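# Stack four wooden strips in a criss-cross pattern

## Task

Four loose wooden strips, all the same colour, are on the table between the two rows. Build a criss-cross stack from them: two strips lie flat on the table next to each other with space between them, and the remaining two lie flat on top, each crossing both lower strips, with space between the two upper strips as well.

## Robot and tools

Robot: two arms, left_arm and right_arm, each ending in a parallel two-finger gripper. All reported poses share one scene frame. Its origin is on the table top midway between the arms, +x points out over the table, +z points up, and left_arm is on the +y side. The names left and right are not image sides. Bases: left_arm at (-0.016, +0.350, 0) m, quat_wxyz (+0.996, 0, 0, +0.085); right_arm at (+0.027, -0.335, 0) m, quat_wxyz (+1.000, 0, 0, -0.014).

Gripper frame: the fingers extend along the gripper's +z axis and close along its y axis. end_effector_position is the spot between the finger pads, roughly 1 cm short of the fingertips. Reported hand positions may be slightly wrong, more so when the arm reaches far.

execute_actions(actions): a list of actions run in sequence. Each action is a table of 1 to 15 rows; each row lasts one control step (1/30 s), and if there are fewer than 15 rows the last one repeats to fill 15 steps. A row is one flat list of 14 numbers in [-1, 1] covering both arms, even if one arm stays put: dx, dy, dz, rx, ry, rz, opening for left_arm, then the same seven for right_arm. dx to rz are an offset, not a pose: they give the target relative to that gripper's measured pose at the start of the action (for a call's first action, the last pose reported in the scene), expressed in the gripper's own axes. Every row in an action is measured from that same start, not chained. Scale: 1.0 equals 0.6 m for dx, dy, dz and 180 degrees for the rotation; rx, ry, rz form a single rotation vector. opening is absolute: +1 fully open (0.094 m), -1 closed. A row may carry 12 extra numbers in [0, 1]: stiffness multipliers for left_arm's 6 joints then right_arm's 6, in Joint positions order; they persist until changed. An empty list just returns the current state and images.

Each step the commanded pose is clipped to within 70 mm and 16 degrees of the measured pose, and damped inverse kinematics pursues it, favouring position over orientation. Big offsets therefore need several actions; after an action the arm only drifts to its last clipped pose. Arms tend to finish a centimetre or more low, and repeated zero offsets let them sag further. To keep an arm still, send it the offset back to its desired pose in the first call of a reply, zeros afterward, and aim higher if it still droops. Elbows stop just before full extension.

move(target, speed, blocking): target is one 14-number row laid out as above (optionally plus stiffness), with offsets taken from the last pose shown in a result in this scene. Each gripper travels a straight line toward its target; paths end together and last 0.5 to 10 s, stopping short if longer. Rotations take the shorter direction. speed is the path top speed in m/s, 0.002 to 0.5 (default 0.25); turning is capped at twice that in rad/s. Openings are sent at the start. Paths ignore obstacles and the other arm; grippers lag, wander and can overshoot speed, especially near full reach. Faster contact and targets deeper past contact mean harder impacts. The result adds a move: line with the ending (done, off_target, moving, held, fault) and limits (paced means clipped; held means a check blocked steps, after which the arm may lurch fast), plus each gripper's distance from its target. An ending naming one arm means the other finished. With blocking=false you get a result after 0.5 s while motion continues; until a result shows it ended, further moves and execute_actions are refused, so use wait or stop.

wait(seconds): 0 to 10; lets time pass with arms holding their last command; returns early when a running move ends. stop(): brakes a running move (needs room, more at speed); fingers keep moving. zoom_image(camera, region): enlarges [x0, y0, x1, y1] pixels (origin top-left, at most 504 by 504) of the latest image from cam_high, cam_low, cam_left_wrist or cam_right_wrist. read_manual(section): only "licences", the URDF licence text; no motion. finished_scene(scene): ends the current scene by its integer number once the stack is built and stable; irreversible.

Results: a state line left_arm: ... | right_arm: ... with end_effector_position (m) and end_effector_quat_wxyz; Hand target lines showing where each controller currently drives; Joint positions, whose last value per arm is finger opening in metres; grip_measured on the command scale (each gripper off by up to about 1 mm, constant); pose unreachable lines when a clearance check altered or blocked a command; FAULT lines for stops; MOTOR HOT from 75 °C. Images arrive in order cam_high (504x504), cam_low (504x504), cam_left_wrist (616x616), cam_right_wrist (616x616), with calibration given per camera (pinhole for fixed cameras, fisheye for wrist cameras).

Gripping: to hold a strip, command an opening below grip_measured; about 0.03 below is firm, smaller margins are gentler. Pads push up to roughly 50 to 62 N, less on very thin parts, with a brief spike at first contact. Joint ranges (rad): waist -2.618 to 3.054, shoulder 0 to 3.142, elbow 0 to 3.142, wrist pitch -1.571 to 1.571, wrist yaw -1.571 to 1.571, wrist roll -2.094 to 2.094.

Avoid: dropping strips or letting them leave the table (that fails the job), slamming or pushing hard, arms colliding or pressing on each other, and holding loads long enough to overheat motors (90 °C halts an arm for 10 s; 100 °C makes it go limp and fall). Occasional outside tugs or pushes on held or loose items can happen; check the stack before finishing.

Each tool is called as name(argument=value, ...), one argument or row to a line, values as JSON.

## Session

I'll start by observing the scene.

execute_actions(
  actions=[],
)

Scene clock: 0.00 s.
left_arm: end_effector_position=(+0.4076, +0.4357, +0.1895) grip_measured=+1.000 end_effector_quat_wxyz=(+0.509, -0.476, +0.707, +0.118) | right_arm: end_effector_position=(+0.4430, -0.5536, +0.3860) grip_measured=+1.000 end_effector_quat_wxyz=(+0.382, -0.157, +0.886, -0.209)
Joint positions: left_arm=[-0.271  1.568  1.059 -0.19  -0.788 -0.902  0.094] | right_arm=[-0.524  1.838  2.325 -1.169 -0.177 -0.817  0.094]
Joint velocities: left_arm=[-0.007  0.007 -0.046  0.037  0.051  0.022  0.   ] | right_arm=[ 0.002 -0.002  0.007  0.051 -0.007 -0.037  0.   ]
Motor temperatures (°C, as the motors report them): left_arm=[32 29 30 28 31 31] | right_arm=[29 28 29 32 32 30]
Hand target (left_arm): +0.407, +0.437, +0.194; +0.512, -0.477, +0.704, +0.121
Hand target (right_arm): +0.442, -0.551, +0.395; +0.392, -0.156, +0.881, -0.213
Joint stiffness scale: left_arm=[1. 1. 1. 1. 1. 1.] | right_arm=[1. 1. 1. 1. 1. 1.]

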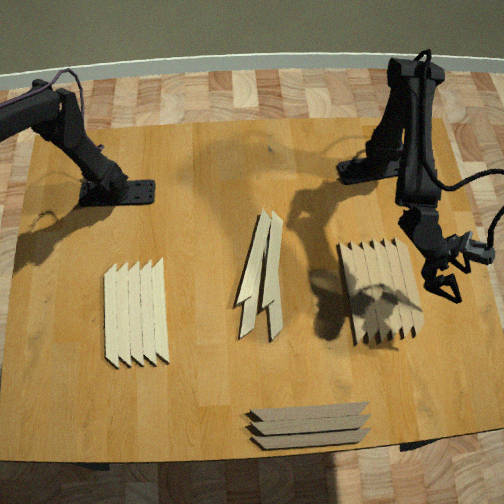

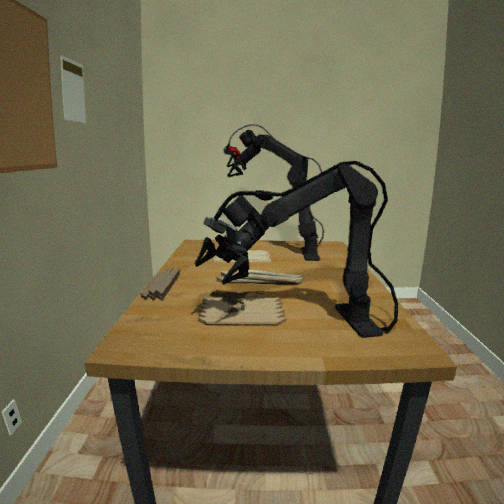

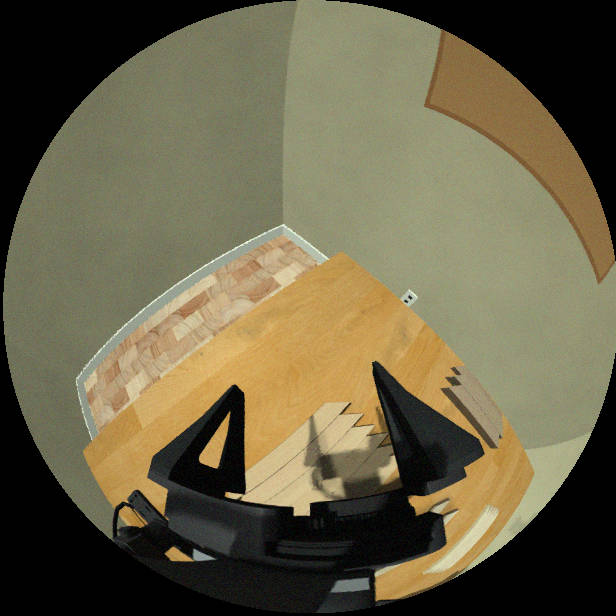

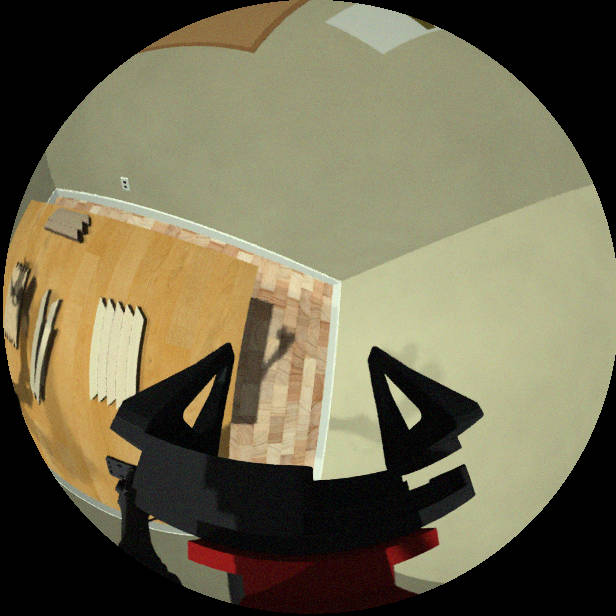

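zoom_image(
  camera="cam_high",
  region=[200, 195, 320, 355],
)

zoom_image(
  camera="cam_low",
  region=[190, 240, 330, 310],
)

Region (200, 195, 320, 355) of cam_high's 504x504 image, scaled by 3.150, with more detail than that image has; it fills the left 378 columns of this view, and the rest is white.

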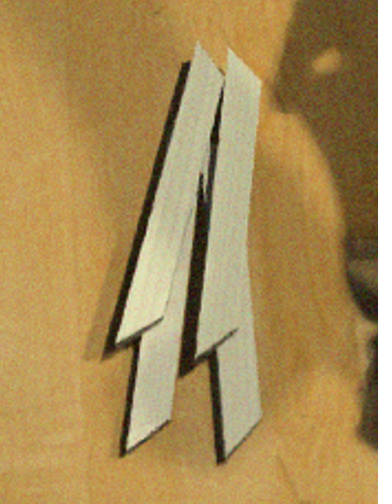

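Region (190, 240, 330, 310) of cam_low's 504x504 image, scaled by 3.600, with more detail than that image has.

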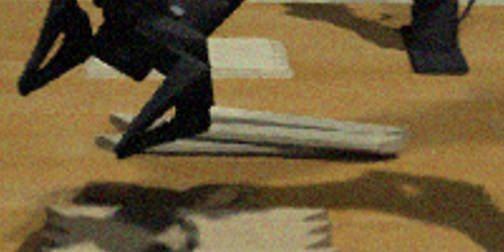

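zoom_image(
  camera="cam_high",
  region=[240, 200, 300, 280],
)

zoom_image(
  camera="cam_high",
  region=[225, 270, 300, 350],
)

Region (240, 200, 300, 280) of cam_high's 504x504 image, scaled by 6.300, with more detail than that image has; it fills the left 378 columns of this view, and the rest is white.

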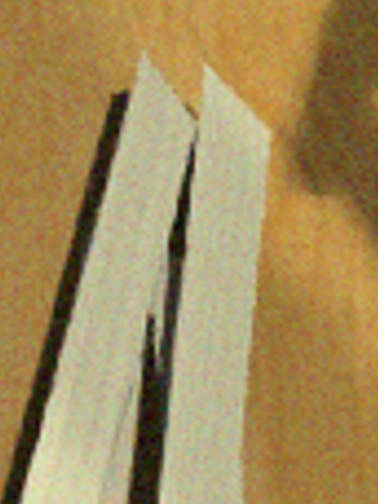

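Region (225, 270, 300, 350) of cam_high's 504x504 image, scaled by 6.300, with more detail than that image has; it fills the left 472 columns of this view, and the rest is white.

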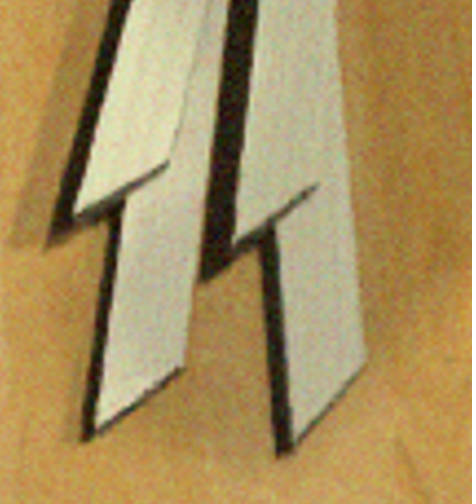

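move(
  target=[0.4212,-0.1397,-0.4197,0.1198,0.3571,0.3904,-0.1, 0.0743,0.8062,-0.1037,-0.0984,0.2749,0.1969,-0.1],
  speed=0.35,
)

Scene clock: 57.70 s.
left_arm: end_effector_position=(+0.3081, +0.0927, +0.1180) grip_measured=-0.097 end_effector_quat_wxyz=(-0.003, +0.094, +0.996, +0.004) | right_arm: end_effector_position=(+0.3139, -0.1433, +0.1587) grip_measured=-0.098 end_effector_quat_wxyz=(-0.004, +0.154, +0.988, -0.014)
Joint positions: left_arm=[-0.846  2.154  2.023 -1.449 -0.003 -0.488  0.042] | right_arm=[ 0.623  1.887  1.796 -1.504  0.016  0.905  0.042]
Joint velocities: left_arm=[-0.002 -0.002  0.017  0.007 -0.022 -0.037 -0.001] | right_arm=[-0.002 -0.002 -0.012  0.037 -0.066  0.007 -0.001]
Motor temperatures (°C, as the motors report them): left_arm=[32 32 33 33 31 31] | right_arm=[29 30 30 36 32 30]
Hand target (left_arm): +0.310, +0.089, +0.120; -0.002, +0.098, +0.995, -0.001
Hand target (right_arm): +0.315, -0.141, +0.158; +0.002, +0.156, +0.988, -0.009
Off the commanded pose (left_arm): 0.007 m, 1 deg.
Off the commanded pose (right_arm): 0.005 m, 2 deg.
Joint stiffness scale: left_arm=[1. 1. 1. 1. 1. 1.] | right_arm=[1. 1. 1. 1. 1. 1.]
move: done
camera_calibration (this result's frames):
cam_left_wrist: T_world_to_cam=[[-0.41894, -0.907734, 0.0225641, 0.209853], [-0.75253, 0.361001, 0.550797, 0.186679], [-0.508122, 0.21377, -0.834334, 0.339015], [0, 0, 0, 1]] pos_world=[0.400658, 0.0506279, 0.175295]
cam_right_wrist: T_world_to_cam=[[-0.245375, -0.966875, 0.0703125, -0.0810374], [-0.826566, 0.246561, 0.505962, 0.252904], [-0.506538, 0.0660323, -0.859685, 0.410978], [0, 0, 0, 1]] pos_world=[0.397333, -0.167847, 0.23105]

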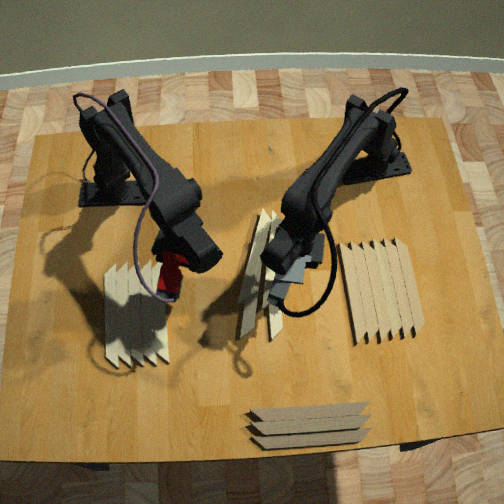

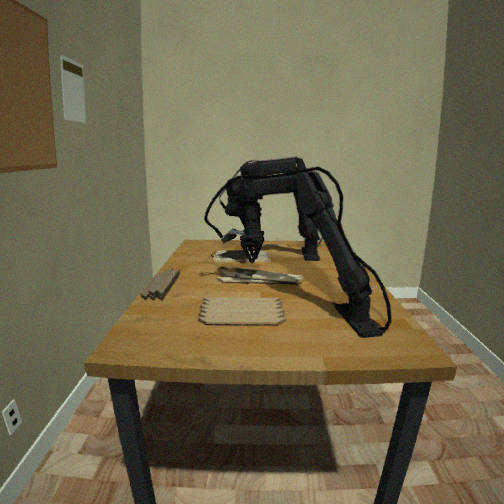

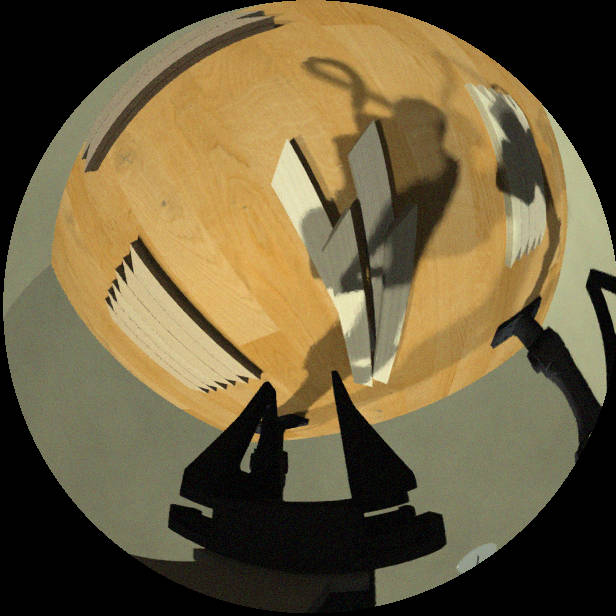

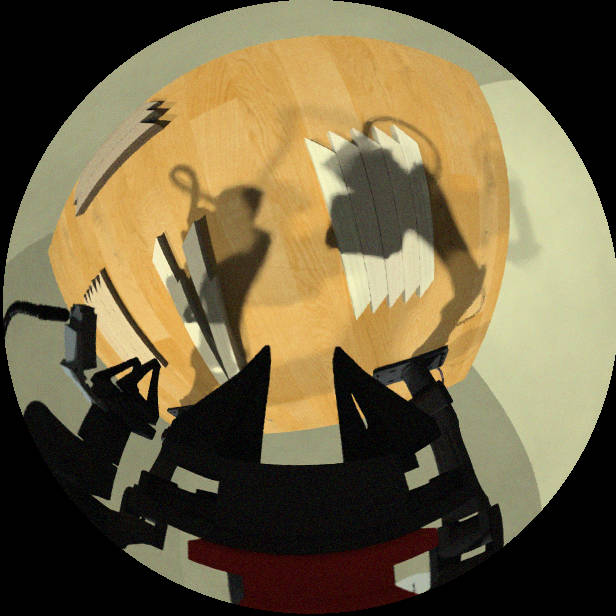

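zoom_image(
  camera="cam_left_wrist",
  region=[240, 110, 460, 400],
)

Region (240, 110, 460, 400) of cam_left_wrist's 616x616 image, scaled by 1.738, with more detail than that image has; it fills the left 382 columns of this view, and the rest is white.

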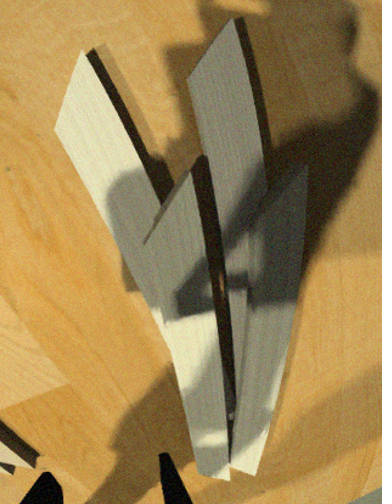

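zoom_image(
  camera="cam_high",
  region=[220, 190, 360, 350],
)

zoom_image(
  camera="cam_low",
  region=[190, 200, 330, 310],
)

Region (220, 190, 360, 350) of cam_high's 504x504 image, scaled by 3.150, with more detail than that image has; it fills the left 441 columns of this view, and the rest is white.

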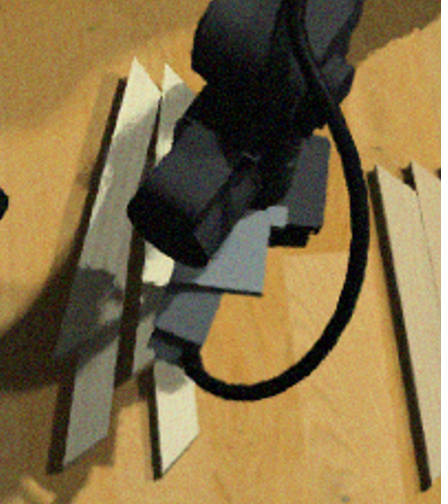

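Region (190, 200, 330, 310) of cam_low's 504x504 image, scaled by 3.600, with more detail than that image has; it fills the top 396 rows of this view, and the rest is white.

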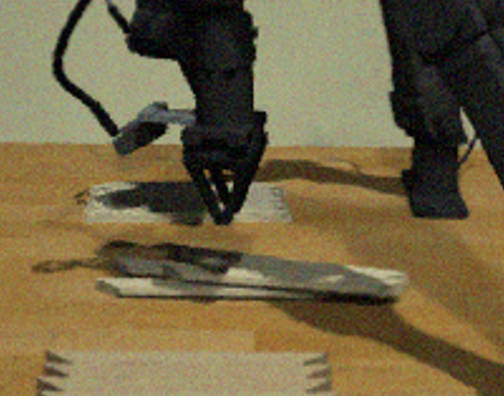

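zoom_image(
  camera="cam_left_wrist",
  region=[260, 110, 430, 280],
)

zoom_image(
  camera="cam_left_wrist",
  region=[300, 260, 430, 400],
)

Region (260, 110, 430, 280) of cam_left_wrist's 616x616 image, scaled by 2.965, with more detail than that image has.

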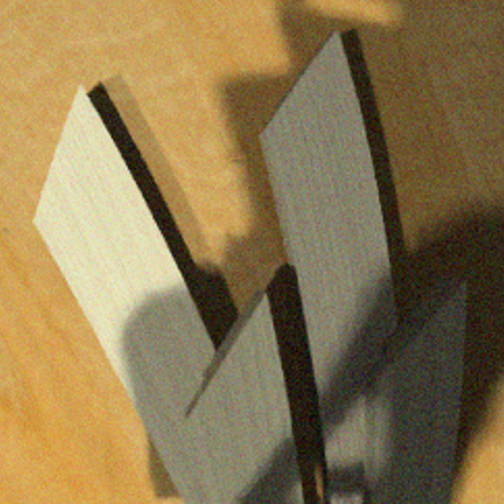

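Region (300, 260, 430, 400) of cam_left_wrist's 616x616 image, scaled by 3.600, with more detail than that image has; it fills the left 468 columns of this view, and the rest is white.

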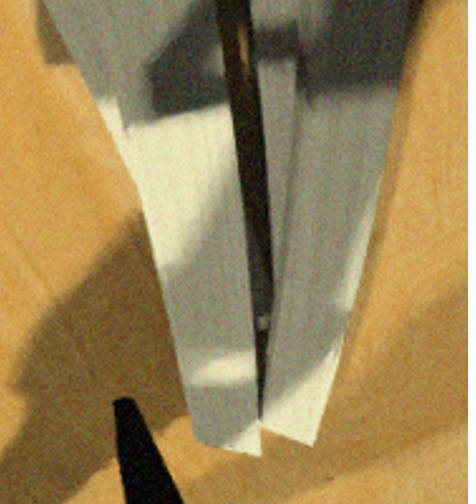

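move(
  target=[-0.0084,-0.0708,0.0967,0,0,-0.007,-0.15, 0.003,-0.013,-0.002,0,0,0,-0.15],
  speed=0.15,
)

Scene clock: 91.10 s.
left_arm: end_effector_position=(+0.3036, +0.0518, +0.0629) grip_measured=-0.147 end_effector_quat_wxyz=(-0.004, +0.085, +0.996, +0.005) | right_arm: end_effector_position=(+0.3100, -0.1458, +0.1534) grip_measured=-0.148 end_effector_quat_wxyz=(-0.012, +0.152, +0.988, -0.021)
Joint positions: left_arm=[-0.926  2.262  1.979 -1.3   -0.002 -0.585  0.04 ] | right_arm=[ 0.623  1.887  1.773 -1.504  0.015  0.901  0.04 ]
Joint velocities: left_arm=[ 0.002 -0.002  0.002  0.037  0.007 -0.051  0.   ] | right_arm=[-0.002 -0.012 -0.017 -0.066  0.022  0.037 -0.001]
Motor temperatures (°C, as the motors report them): left_arm=[32 34 33 30 31 31] | right_arm=[29 31 30 34 32 30]
Hand target (left_arm): +0.304, +0.050, +0.060; -0.003, +0.083, +0.997, +0.003
Hand target (right_arm): +0.310, -0.150, +0.160; -0.004, +0.154, +0.988, -0.014
Off the commanded pose (left_arm): 0.004 m, 0 deg.
Off the commanded pose (right_arm): 0.008 m, 1 deg.
Joint stiffness scale: left_arm=[1. 1. 1. 1. 1. 1.] | right_arm=[1. 1. 1. 1. 1. 1.]
move: done
camera_calibration (this result's frames):
cam_left_wrist: T_world_to_cam=[[-0.402559, -0.915139, 0.0215902, 0.167475], [-0.75796, 0.346457, 0.552688, 0.230699], [-0.513267, 0.206125, -0.833108, 0.301472], [0, 0, 0, 1]] pos_world=[0.397015, 0.0111949, 0.120039]
cam_right_wrist: T_world_to_cam=[[-0.240634, -0.966806, 0.0859173, -0.0878762], [-0.817908, 0.24964, 0.518368, 0.248842], [-0.52261, 0.0544646, -0.850831, 0.406509], [0, 0, 0, 1]] pos_world=[0.394829, -0.169221, 0.224428]

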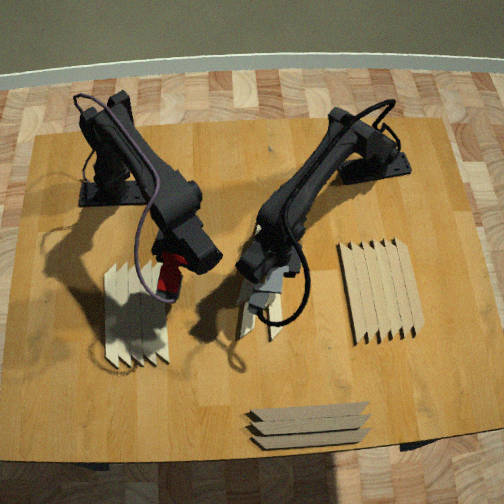

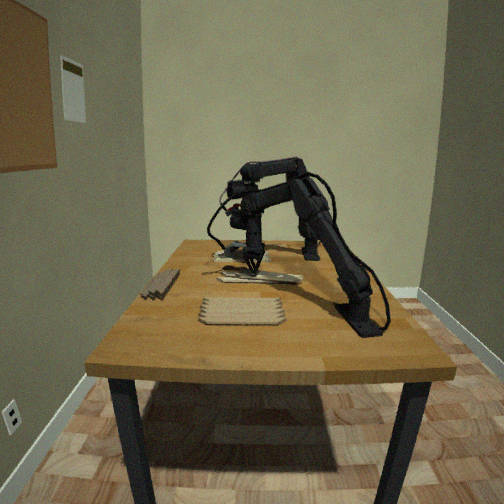

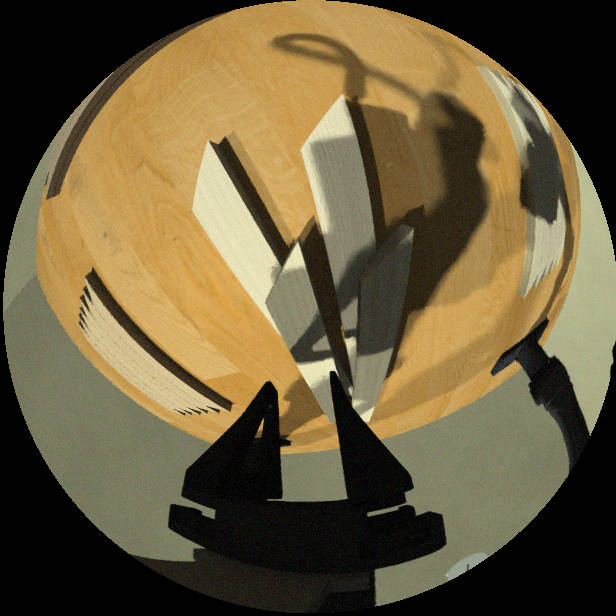

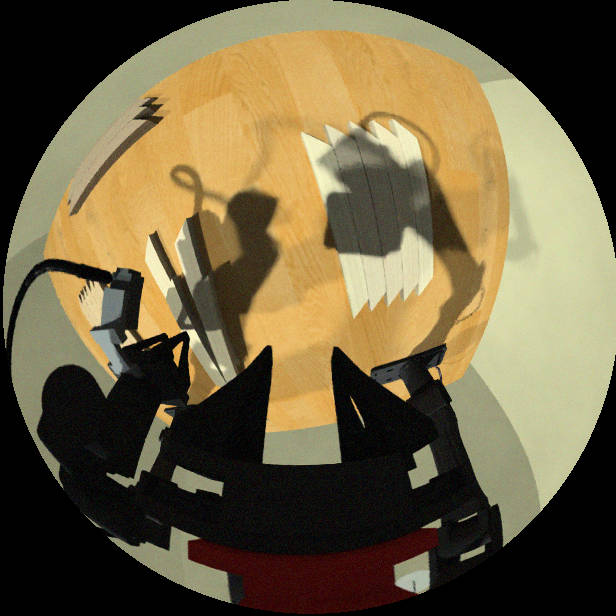

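zoom_image(
  camera="cam_left_wrist",
  region=[230, 210, 430, 430],
)

zoom_image(
  camera="cam_low",
  region=[205, 235, 315, 295],
)

Region (230, 210, 430, 430) of cam_left_wrist's 616x616 image, scaled by 2.291, with more detail than that image has; it fills the left 458 columns of this view, and the rest is white.

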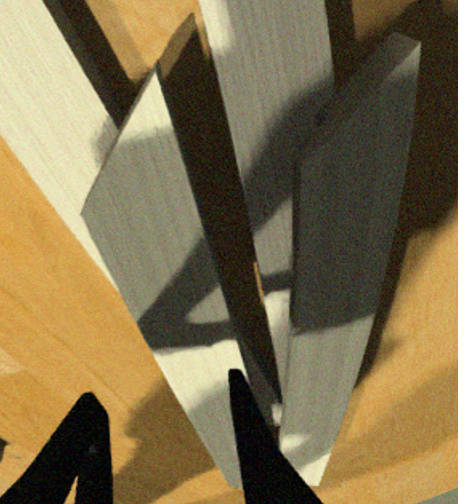

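Region (205, 235, 315, 295) of cam_low's 504x504 image, scaled by 4.582, with more detail than that image has; it fills the top 275 rows of this view, and the rest is white.

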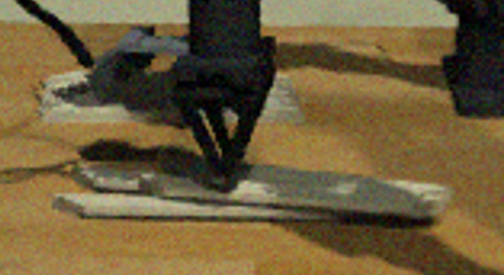

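move(
  target=[-0.0017,-0.0098,0.02,0,0,0,-0.15, -0.002,-0.006,-0.011,-0.0144,-0.0055,0.0025,-0.15],
  speed=0.08,
)

Scene clock: 110.30 s.
left_arm: end_effector_position=(+0.3074, +0.0482, +0.0629) grip_measured=-0.147 end_effector_quat_wxyz=(+0.004, +0.083, +0.997, -0.002) | right_arm: end_effector_position=(+0.3072, -0.1474, +0.1552) grip_measured=-0.148 end_effector_quat_wxyz=(-0.011, +0.155, +0.988, -0.011)
Joint positions: left_arm=[-0.926  2.262  1.979 -1.279 -0.002 -0.59   0.04 ] | right_arm=[ 0.616  1.86   1.746 -1.489  0.001  0.899  0.04 ]
Joint velocities: left_arm=[-0.012 -0.002 -0.017  0.022 -0.037 -0.037 -0.   ] | right_arm=[-0.012 -0.002 -0.017  0.007 -0.051 -0.037 -0.   ]
Motor temperatures (°C, as the motors report them): left_arm=[32 36 32 30 31 31] | right_arm=[29 32 30 34 32 30]
Hand target (left_arm): +0.303, +0.046, +0.051; -0.004, +0.085, +0.996, +0.004
Hand target (right_arm): +0.310, -0.149, +0.160; +0.000, +0.156, +0.988, -0.000
Off the commanded pose (left_arm): 0.013 m, 1 deg.
Off the commanded pose (right_arm): 0.006 m, 2 deg.
Joint stiffness scale: left_arm=[1. 1. 1. 1. 1. 1.] | right_arm=[1. 1. 1. 1. 1. 1.]
move: off_target (left_arm)
camera_calibration (this result's frames):
cam_left_wrist: T_world_to_cam=[[-0.39875, -0.916612, 0.028638, 0.164189], [-0.767878, 0.350794, 0.53601, 0.238713], [-0.501359, 0.191743, -0.843726, 0.301849], [0, 0, 0, 1]] pos_world=[0.400107, 0.00888115, 0.122023]
cam_right_wrist: T_world_to_cam=[[-0.245516, -0.967108, 0.0665122, -0.0858205], [-0.818934, 0.243635, 0.519605, 0.245267], [-0.518719, 0.0731026, -0.851814, 0.408426], [0, 0, 0, 1]] pos_world=[0.391645, -0.17261, 0.226169]

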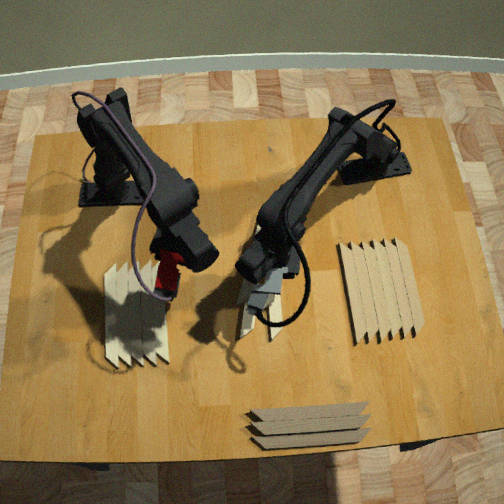

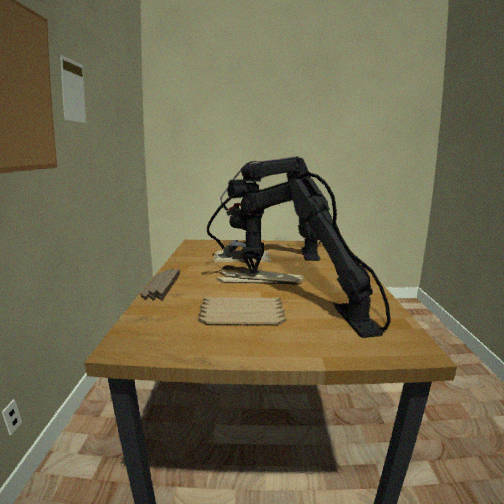

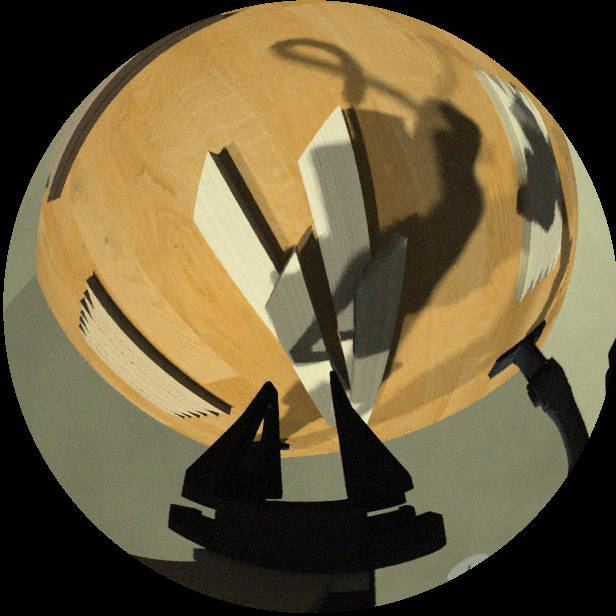

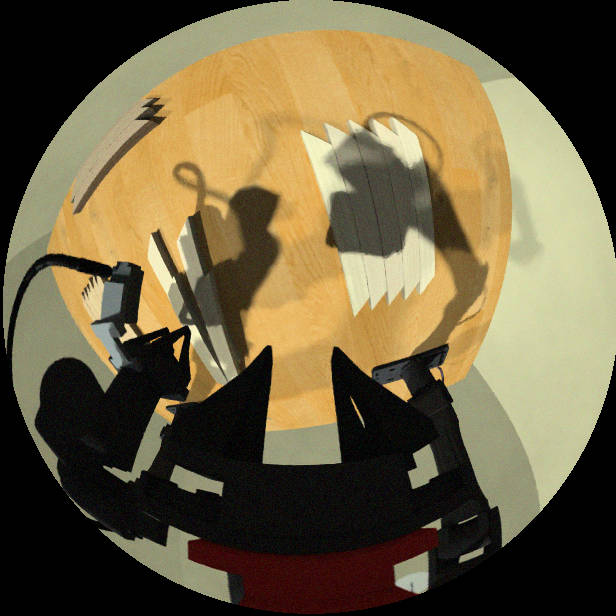

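move(
  target=[-0.0068,-0.0045,0.05,-0.001,0.0027,0.0004,-0.15, -0.006,-0.002,-0.008,-0.008,-0.006,0,-0.15],
  speed=0.05,
)

Scene clock: 117.87 s.
left_arm: end_effector_position=(+0.3113, +0.0445, +0.0397) grip_measured=-0.147 end_effector_quat_wxyz=(+0.003, +0.083, +0.997, -0.001) | right_arm: end_effector_position=(+0.3075, -0.1471, +0.1552) grip_measured=-0.148 end_effector_quat_wxyz=(-0.011, +0.153, +0.988, -0.010)
Joint positions: left_arm=[-0.926  2.298  1.948 -1.214 -0.002 -0.59   0.04 ] | right_arm=[ 0.616  1.86   1.746 -1.488  0.001  0.895  0.04 ]
Joint velocities: left_arm=[-0.007 -0.017 -0.017  0.125  0.007 -0.007 -0.   ] | right_arm=[-0.007 -0.017  0.002 -0.022  0.051  0.051  0.   ]
Motor temperatures (°C, as the motors report them): left_arm=[32 36 32 30 31 31] | right_arm=[29 32 30 34 32 30]
Hand target (left_arm): +0.311, +0.045, +0.033; -0.000, +0.083, +0.997, +0.000
Hand target (right_arm): +0.310, -0.150, +0.160; +0.000, +0.155, +0.988, -0.001
Off the commanded pose (left_arm): 0.007 m, 0 deg.
Off the commanded pose (right_arm): 0.006 m, 2 deg.
Joint stiffness scale: left_arm=[1. 1. 1. 1. 1. 1.] | right_arm=[1. 1. 1. 1. 1. 1.]
move: done
camera_calibration (this result's frames):
cam_left_wrist: T_world_to_cam=[[-0.398703, -0.916657, 0.0278644, 0.163048], [-0.766984, 0.349951, 0.537838, 0.255156], [-0.502764, 0.193066, -0.842587, 0.285275], [0, 0, 0, 1]] pos_world=[0.404134, 0.00509028, 0.0985931]
cam_right_wrist: T_world_to_cam=[[-0.241531, -0.968228, 0.0647891, -0.0865705], [-0.820341, 0.239393, 0.519357, 0.245238], [-0.518366, 0.0722918, -0.852098, 0.408332], [0, 0, 0, 1]] pos_world=[0.391935, -0.172047, 0.226182]

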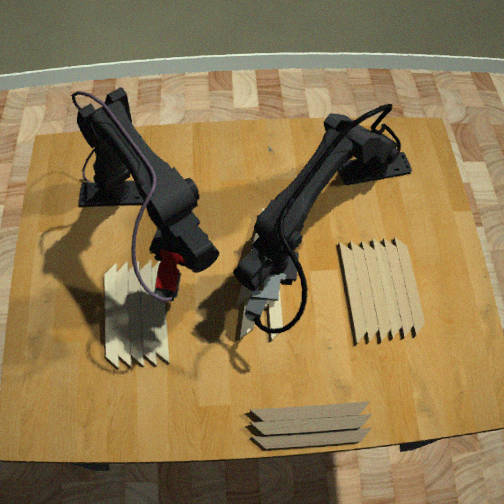

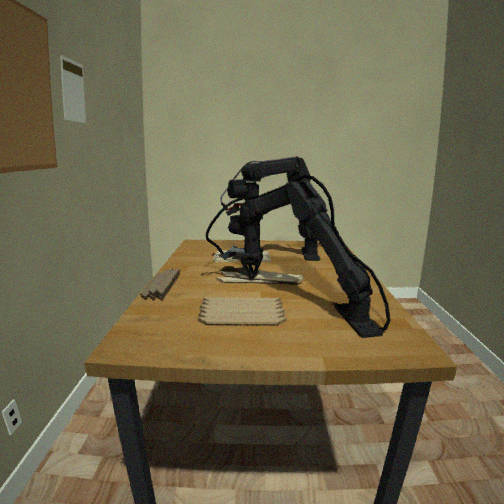

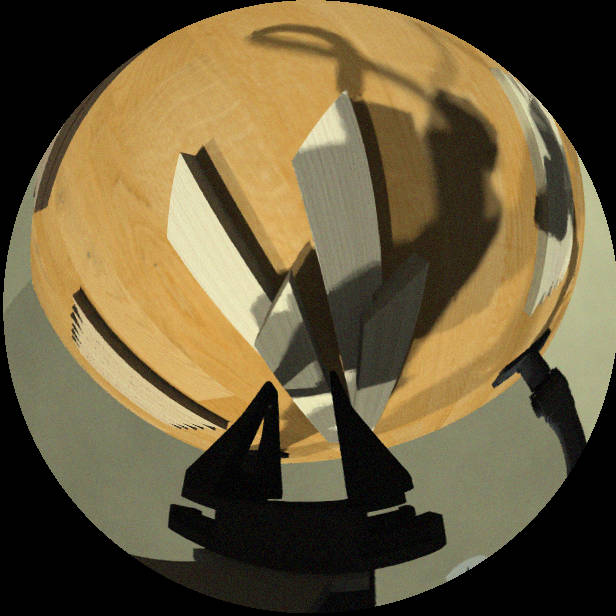

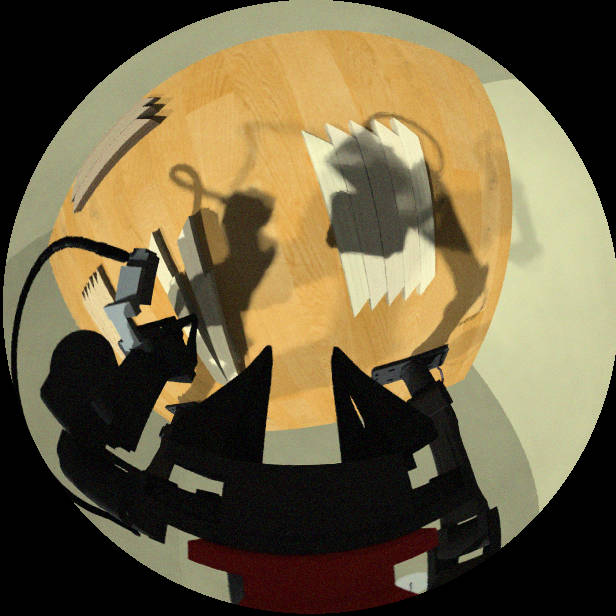

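zoom_image(
  camera="cam_left_wrist",
  region=[230, 260, 410, 450],
)

zoom_image(
  camera="cam_low",
  region=[215, 245, 305, 295],
)

zoom_image(
  camera="cam_right_wrist",
  region=[130, 270, 250, 390],
)

Region (230, 260, 410, 450) of cam_left_wrist's 616x616 image, scaled by 2.653, with more detail than that image has; it fills the left 477 columns of this view, and the rest is white.

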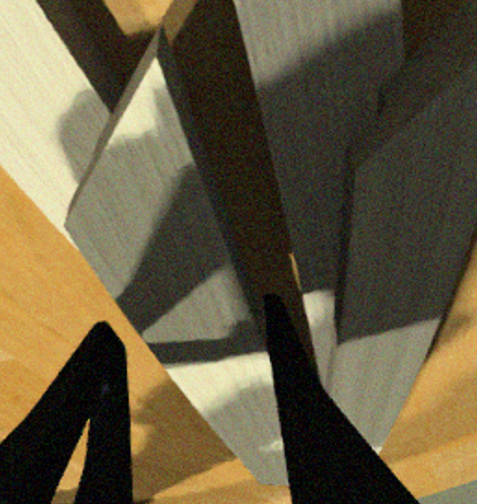

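Region (215, 245, 305, 295) of cam_low's 504x504 image, scaled by 5.600, with more detail than that image has.

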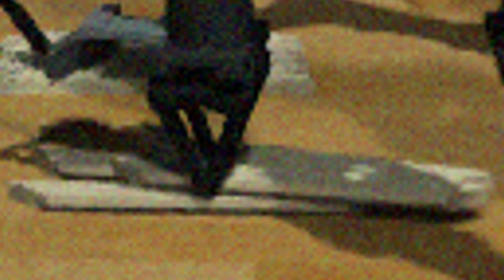

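Region (130, 270, 250, 390) of cam_right_wrist's 616x616 image, scaled by 4.200, with more detail than that image has.

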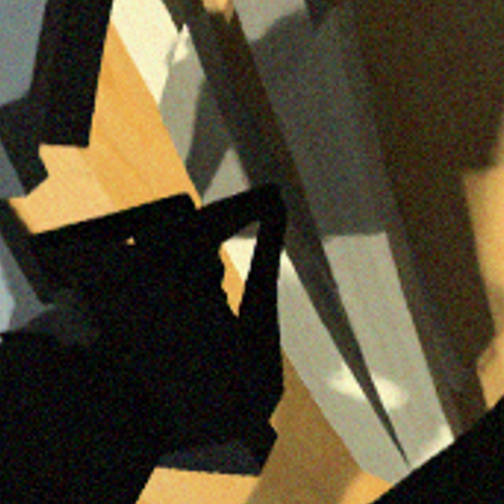

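execute_actions(
  actions=[
    [[0,0,0,0,0,0,-0.19,-0.006,-0.002,-0.008,-0.008,-0.006,0,-0.15],[0,0,0,0,0,0,-0.23,-0.006,-0.002,-0.008,-0.008,-0.006,0,-0.15],[0,0,0,0,0,0,-0.27,-0.006,-0.002,-0.008,-0.008,-0.006,0,-0.15],[0,0,0,0,0,0,-0.30,-0.006,-0.002,-0.008,-0.008,-0.006,0,-0.15],[0,0,0,0,0,0,-0.33,-0.006,-0.002,-0.008,-0.008,-0.006,0,-0.15],[0,0,0,0,0,0,-0.355,-0.006,-0.002,-0.008,-0.008,-0.006,0,-0.15],[0,0,0,0,0,0,-0.38,-0.006,-0.002,-0.008,-0.008,-0.006,0,-0.15],[0,0,0,0,0,0,-0.40,-0.006,-0.002,-0.008,-0.008,-0.006,0,-0.15],[0,0,0,0,0,0,-0.42,-0.006,-0.002,-0.008,-0.008,-0.006,0,-0.15],[0,0,0,0,0,0,-0.435,-0.006,-0.002,-0.008,-0.008,-0.006,0,-0.15],[0,0,0,0,0,0,-0.45,-0.006,-0.002,-0.008,-0.008,-0.006,0,-0.15],[0,0,0,0,0,0,-0.46,-0.006,-0.002,-0.008,-0.008,-0.006,0,-0.15]],
  ],
)

Scene clock: 128.10 s.
left_arm: end_effector_position=(+0.3117, +0.0442, +0.0397) grip_measured=-0.448 end_effector_quat_wxyz=(+0.004, +0.083, +0.997, -0.002) | right_arm: end_effector_position=(+0.3075, -0.1469, +0.1552) grip_measured=-0.148 end_effector_quat_wxyz=(-0.011, +0.150, +0.989, -0.010)
Joint positions: left_arm=[-0.926  2.298  1.948 -1.212 -0.002 -0.59   0.026] | right_arm=[ 0.616  1.86   1.746 -1.487 -0.     0.89   0.04 ]
Joint velocities: left_arm=[-0.002 -0.007  0.007 -0.066  0.066  0.022 -0.001] | right_arm=[ 0.002 -0.007 -0.012  0.022  0.081 -0.022  0.   ]
Motor temperatures (°C, as the motors report them): left_arm=[32 36 32 30 31 31] | right_arm=[29 32 30 34 32 30]
Hand target (left_arm): +0.311, +0.044, +0.040; +0.003, +0.083, +0.997, -0.001
Hand target (right_arm): +0.311, -0.149, +0.160; +0.000, +0.153, +0.988, +0.000
Off the commanded pose (left_arm): 0.000 m, 0 deg.
Off the commanded pose (right_arm): 0.006 m, 2 deg.
Joint stiffness scale: left_arm=[1. 1. 1. 1. 1. 1.] | right_arm=[1. 1. 1. 1. 1. 1.]
camera_calibration (this result's frames):
cam_left_wrist: T_world_to_cam=[[-0.398742, -0.91662, 0.0285091, 0.162873], [-0.76773, 0.350654, 0.536315, 0.255795], [-0.501594, 0.191964, -0.843536, 0.285235], [0, 0, 0, 1]] pos_world=[0.404398, 0.00484235, 0.0987766]
cam_right_wrist: T_world_to_cam=[[-0.237129, -0.969393, 0.0636227, -0.0876828], [-0.821491, 0.235047, 0.519524, 0.244946], [-0.518577, 0.0709288, -0.852084, 0.408217], [0, 0, 0, 1]] pos_world=[0.392121, -0.171527, 0.226158]

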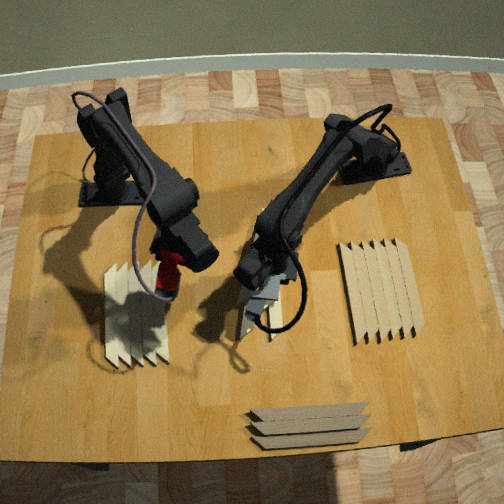

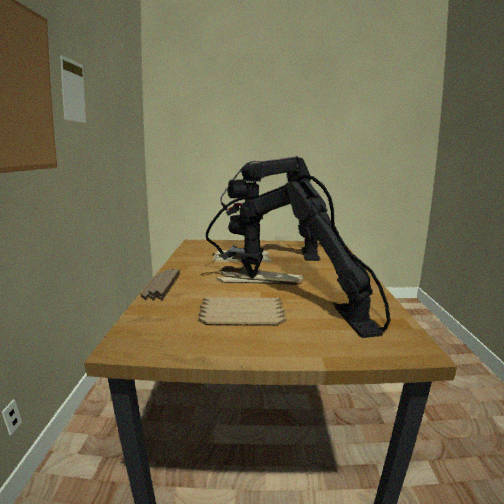

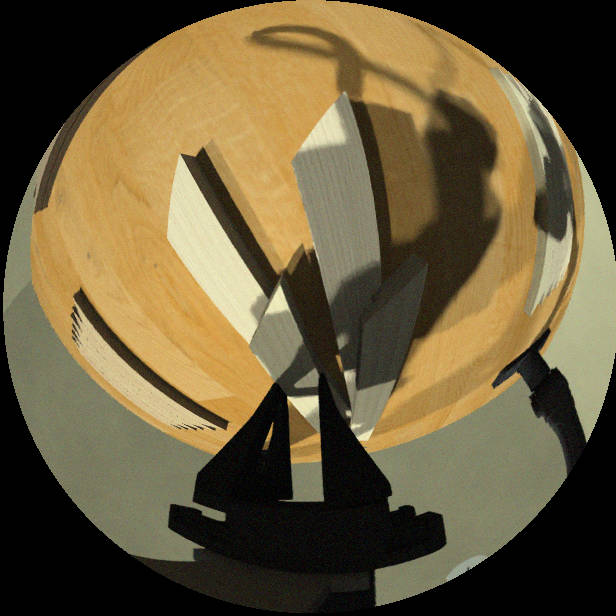

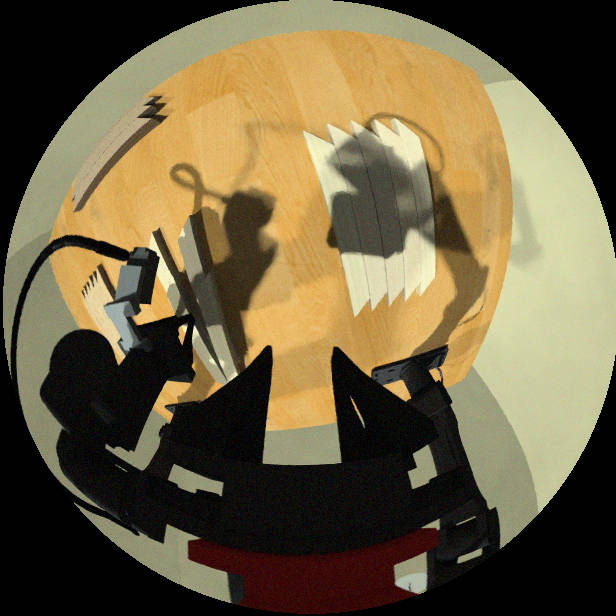

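execute_actions(
  actions=[
    [[0,0,0,0,0,0,-0.47,-0.006,-0.002,-0.008,-0.008,-0.006,0,-0.15],[0,0,0,0,0,0,-0.48,-0.006,-0.002,-0.008,-0.008,-0.006,0,-0.15],[0,0,0,0,0,0,-0.49,-0.006,-0.002,-0.008,-0.008,-0.006,0,-0.15],[0,0,0,0,0,0,-0.50,-0.006,-0.002,-0.008,-0.008,-0.006,0,-0.15]],
  ],
)

zoom_image(
  camera="cam_left_wrist",
  region=[230, 260, 410, 450],
)

Scene clock: 130.60 s.
left_arm: end_effector_position=(+0.3117, +0.0442, +0.0397) grip_measured=-0.477 end_effector_quat_wxyz=(+0.004, +0.083, +0.997, -0.002) | right_arm: end_effector_position=(+0.3076, -0.1467, +0.1552) grip_measured=-0.148 end_effector_quat_wxyz=(-0.011, +0.148, +0.989, -0.009)
Joint positions: left_arm=[-0.926  2.298  1.948 -1.212 -0.002 -0.59   0.025] | right_arm=[ 0.616  1.86   1.746 -1.486 -0.001  0.886  0.04 ]
Joint velocities: left_arm=[-0.002 -0.002 -0.002 -0.037  0.022  0.022  0.   ] | right_arm=[-0.007 -0.007 -0.012  0.037  0.007 -0.022 -0.   ]
Motor temperatures (°C, as the motors report them): left_arm=[32 36 32 30 31 31] | right_arm=[29 32 30 34 32 30]
Hand target (left_arm): +0.312, +0.044, +0.040; +0.004, +0.083, +0.997, -0.002
Hand target (right_arm): +0.311, -0.149, +0.160; +0.000, +0.151, +0.989, +0.001
Off the commanded pose (left_arm): 0.000 m, 0 deg.
Off the commanded pose (right_arm): 0.006 m, 2 deg.
Joint stiffness scale: left_arm=[1. 1. 1. 1. 1. 1.] | right_arm=[1. 1. 1. 1. 1. 1.]
camera_calibration (this result's frames):
cam_left_wrist: T_world_to_cam=[[-0.398742, -0.91662, 0.0285091, 0.162873], [-0.76773, 0.350654, 0.536315, 0.255795], [-0.501594, 0.191964, -0.843536, 0.285235], [0, 0, 0, 1]] pos_world=[0.404398, 0.00484235, 0.0987766]
cam_right_wrist: T_world_to_cam=[[-0.233091, -0.970447, 0.062463, -0.0886679], [-0.822539, 0.231015, 0.519675, 0.244673], [-0.518747, 0.0697536, -0.852078, 0.408118], [0, 0, 0, 1]] pos_world=[0.392295, -0.171038, 0.226136]

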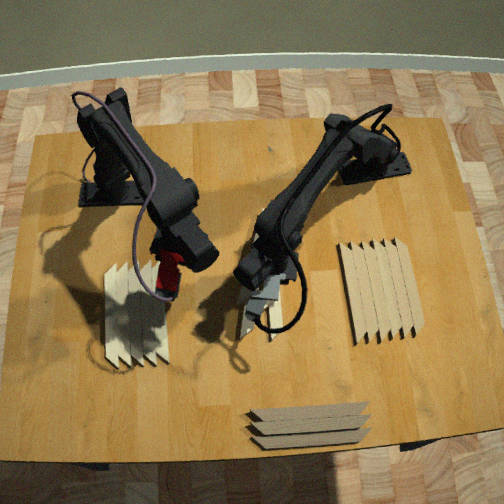

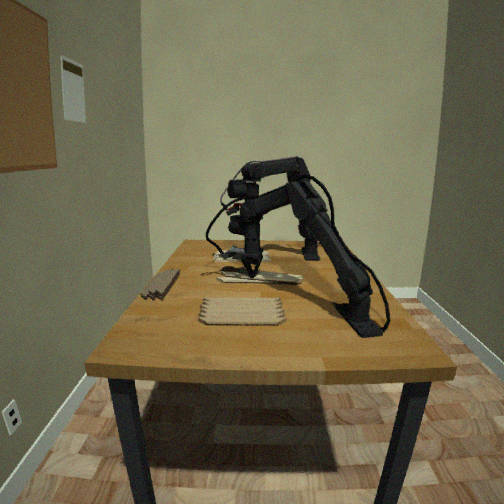

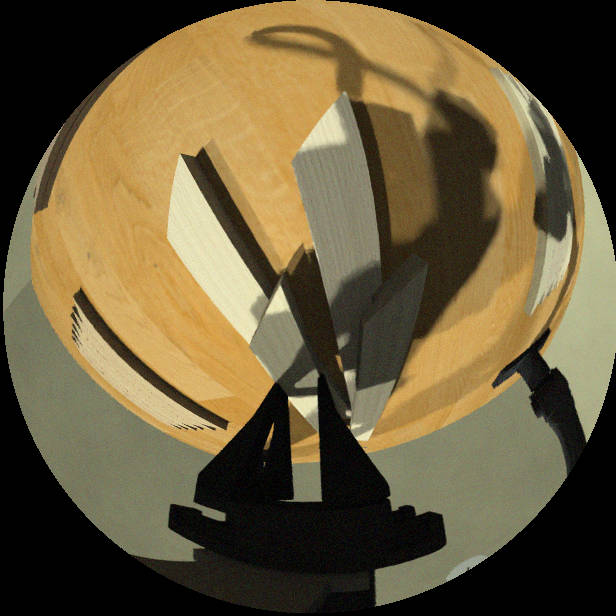

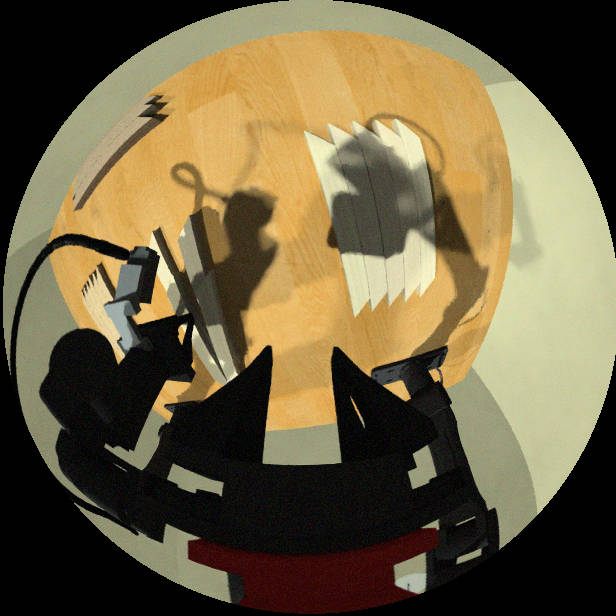

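Region (230, 260, 410, 450) of cam_left_wrist's 616x616 image, scaled by 2.653, with more detail than that image has; it fills the left 477 columns of this view, and the rest is white.

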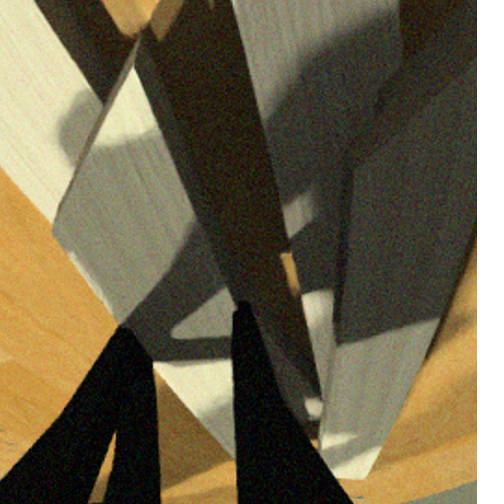

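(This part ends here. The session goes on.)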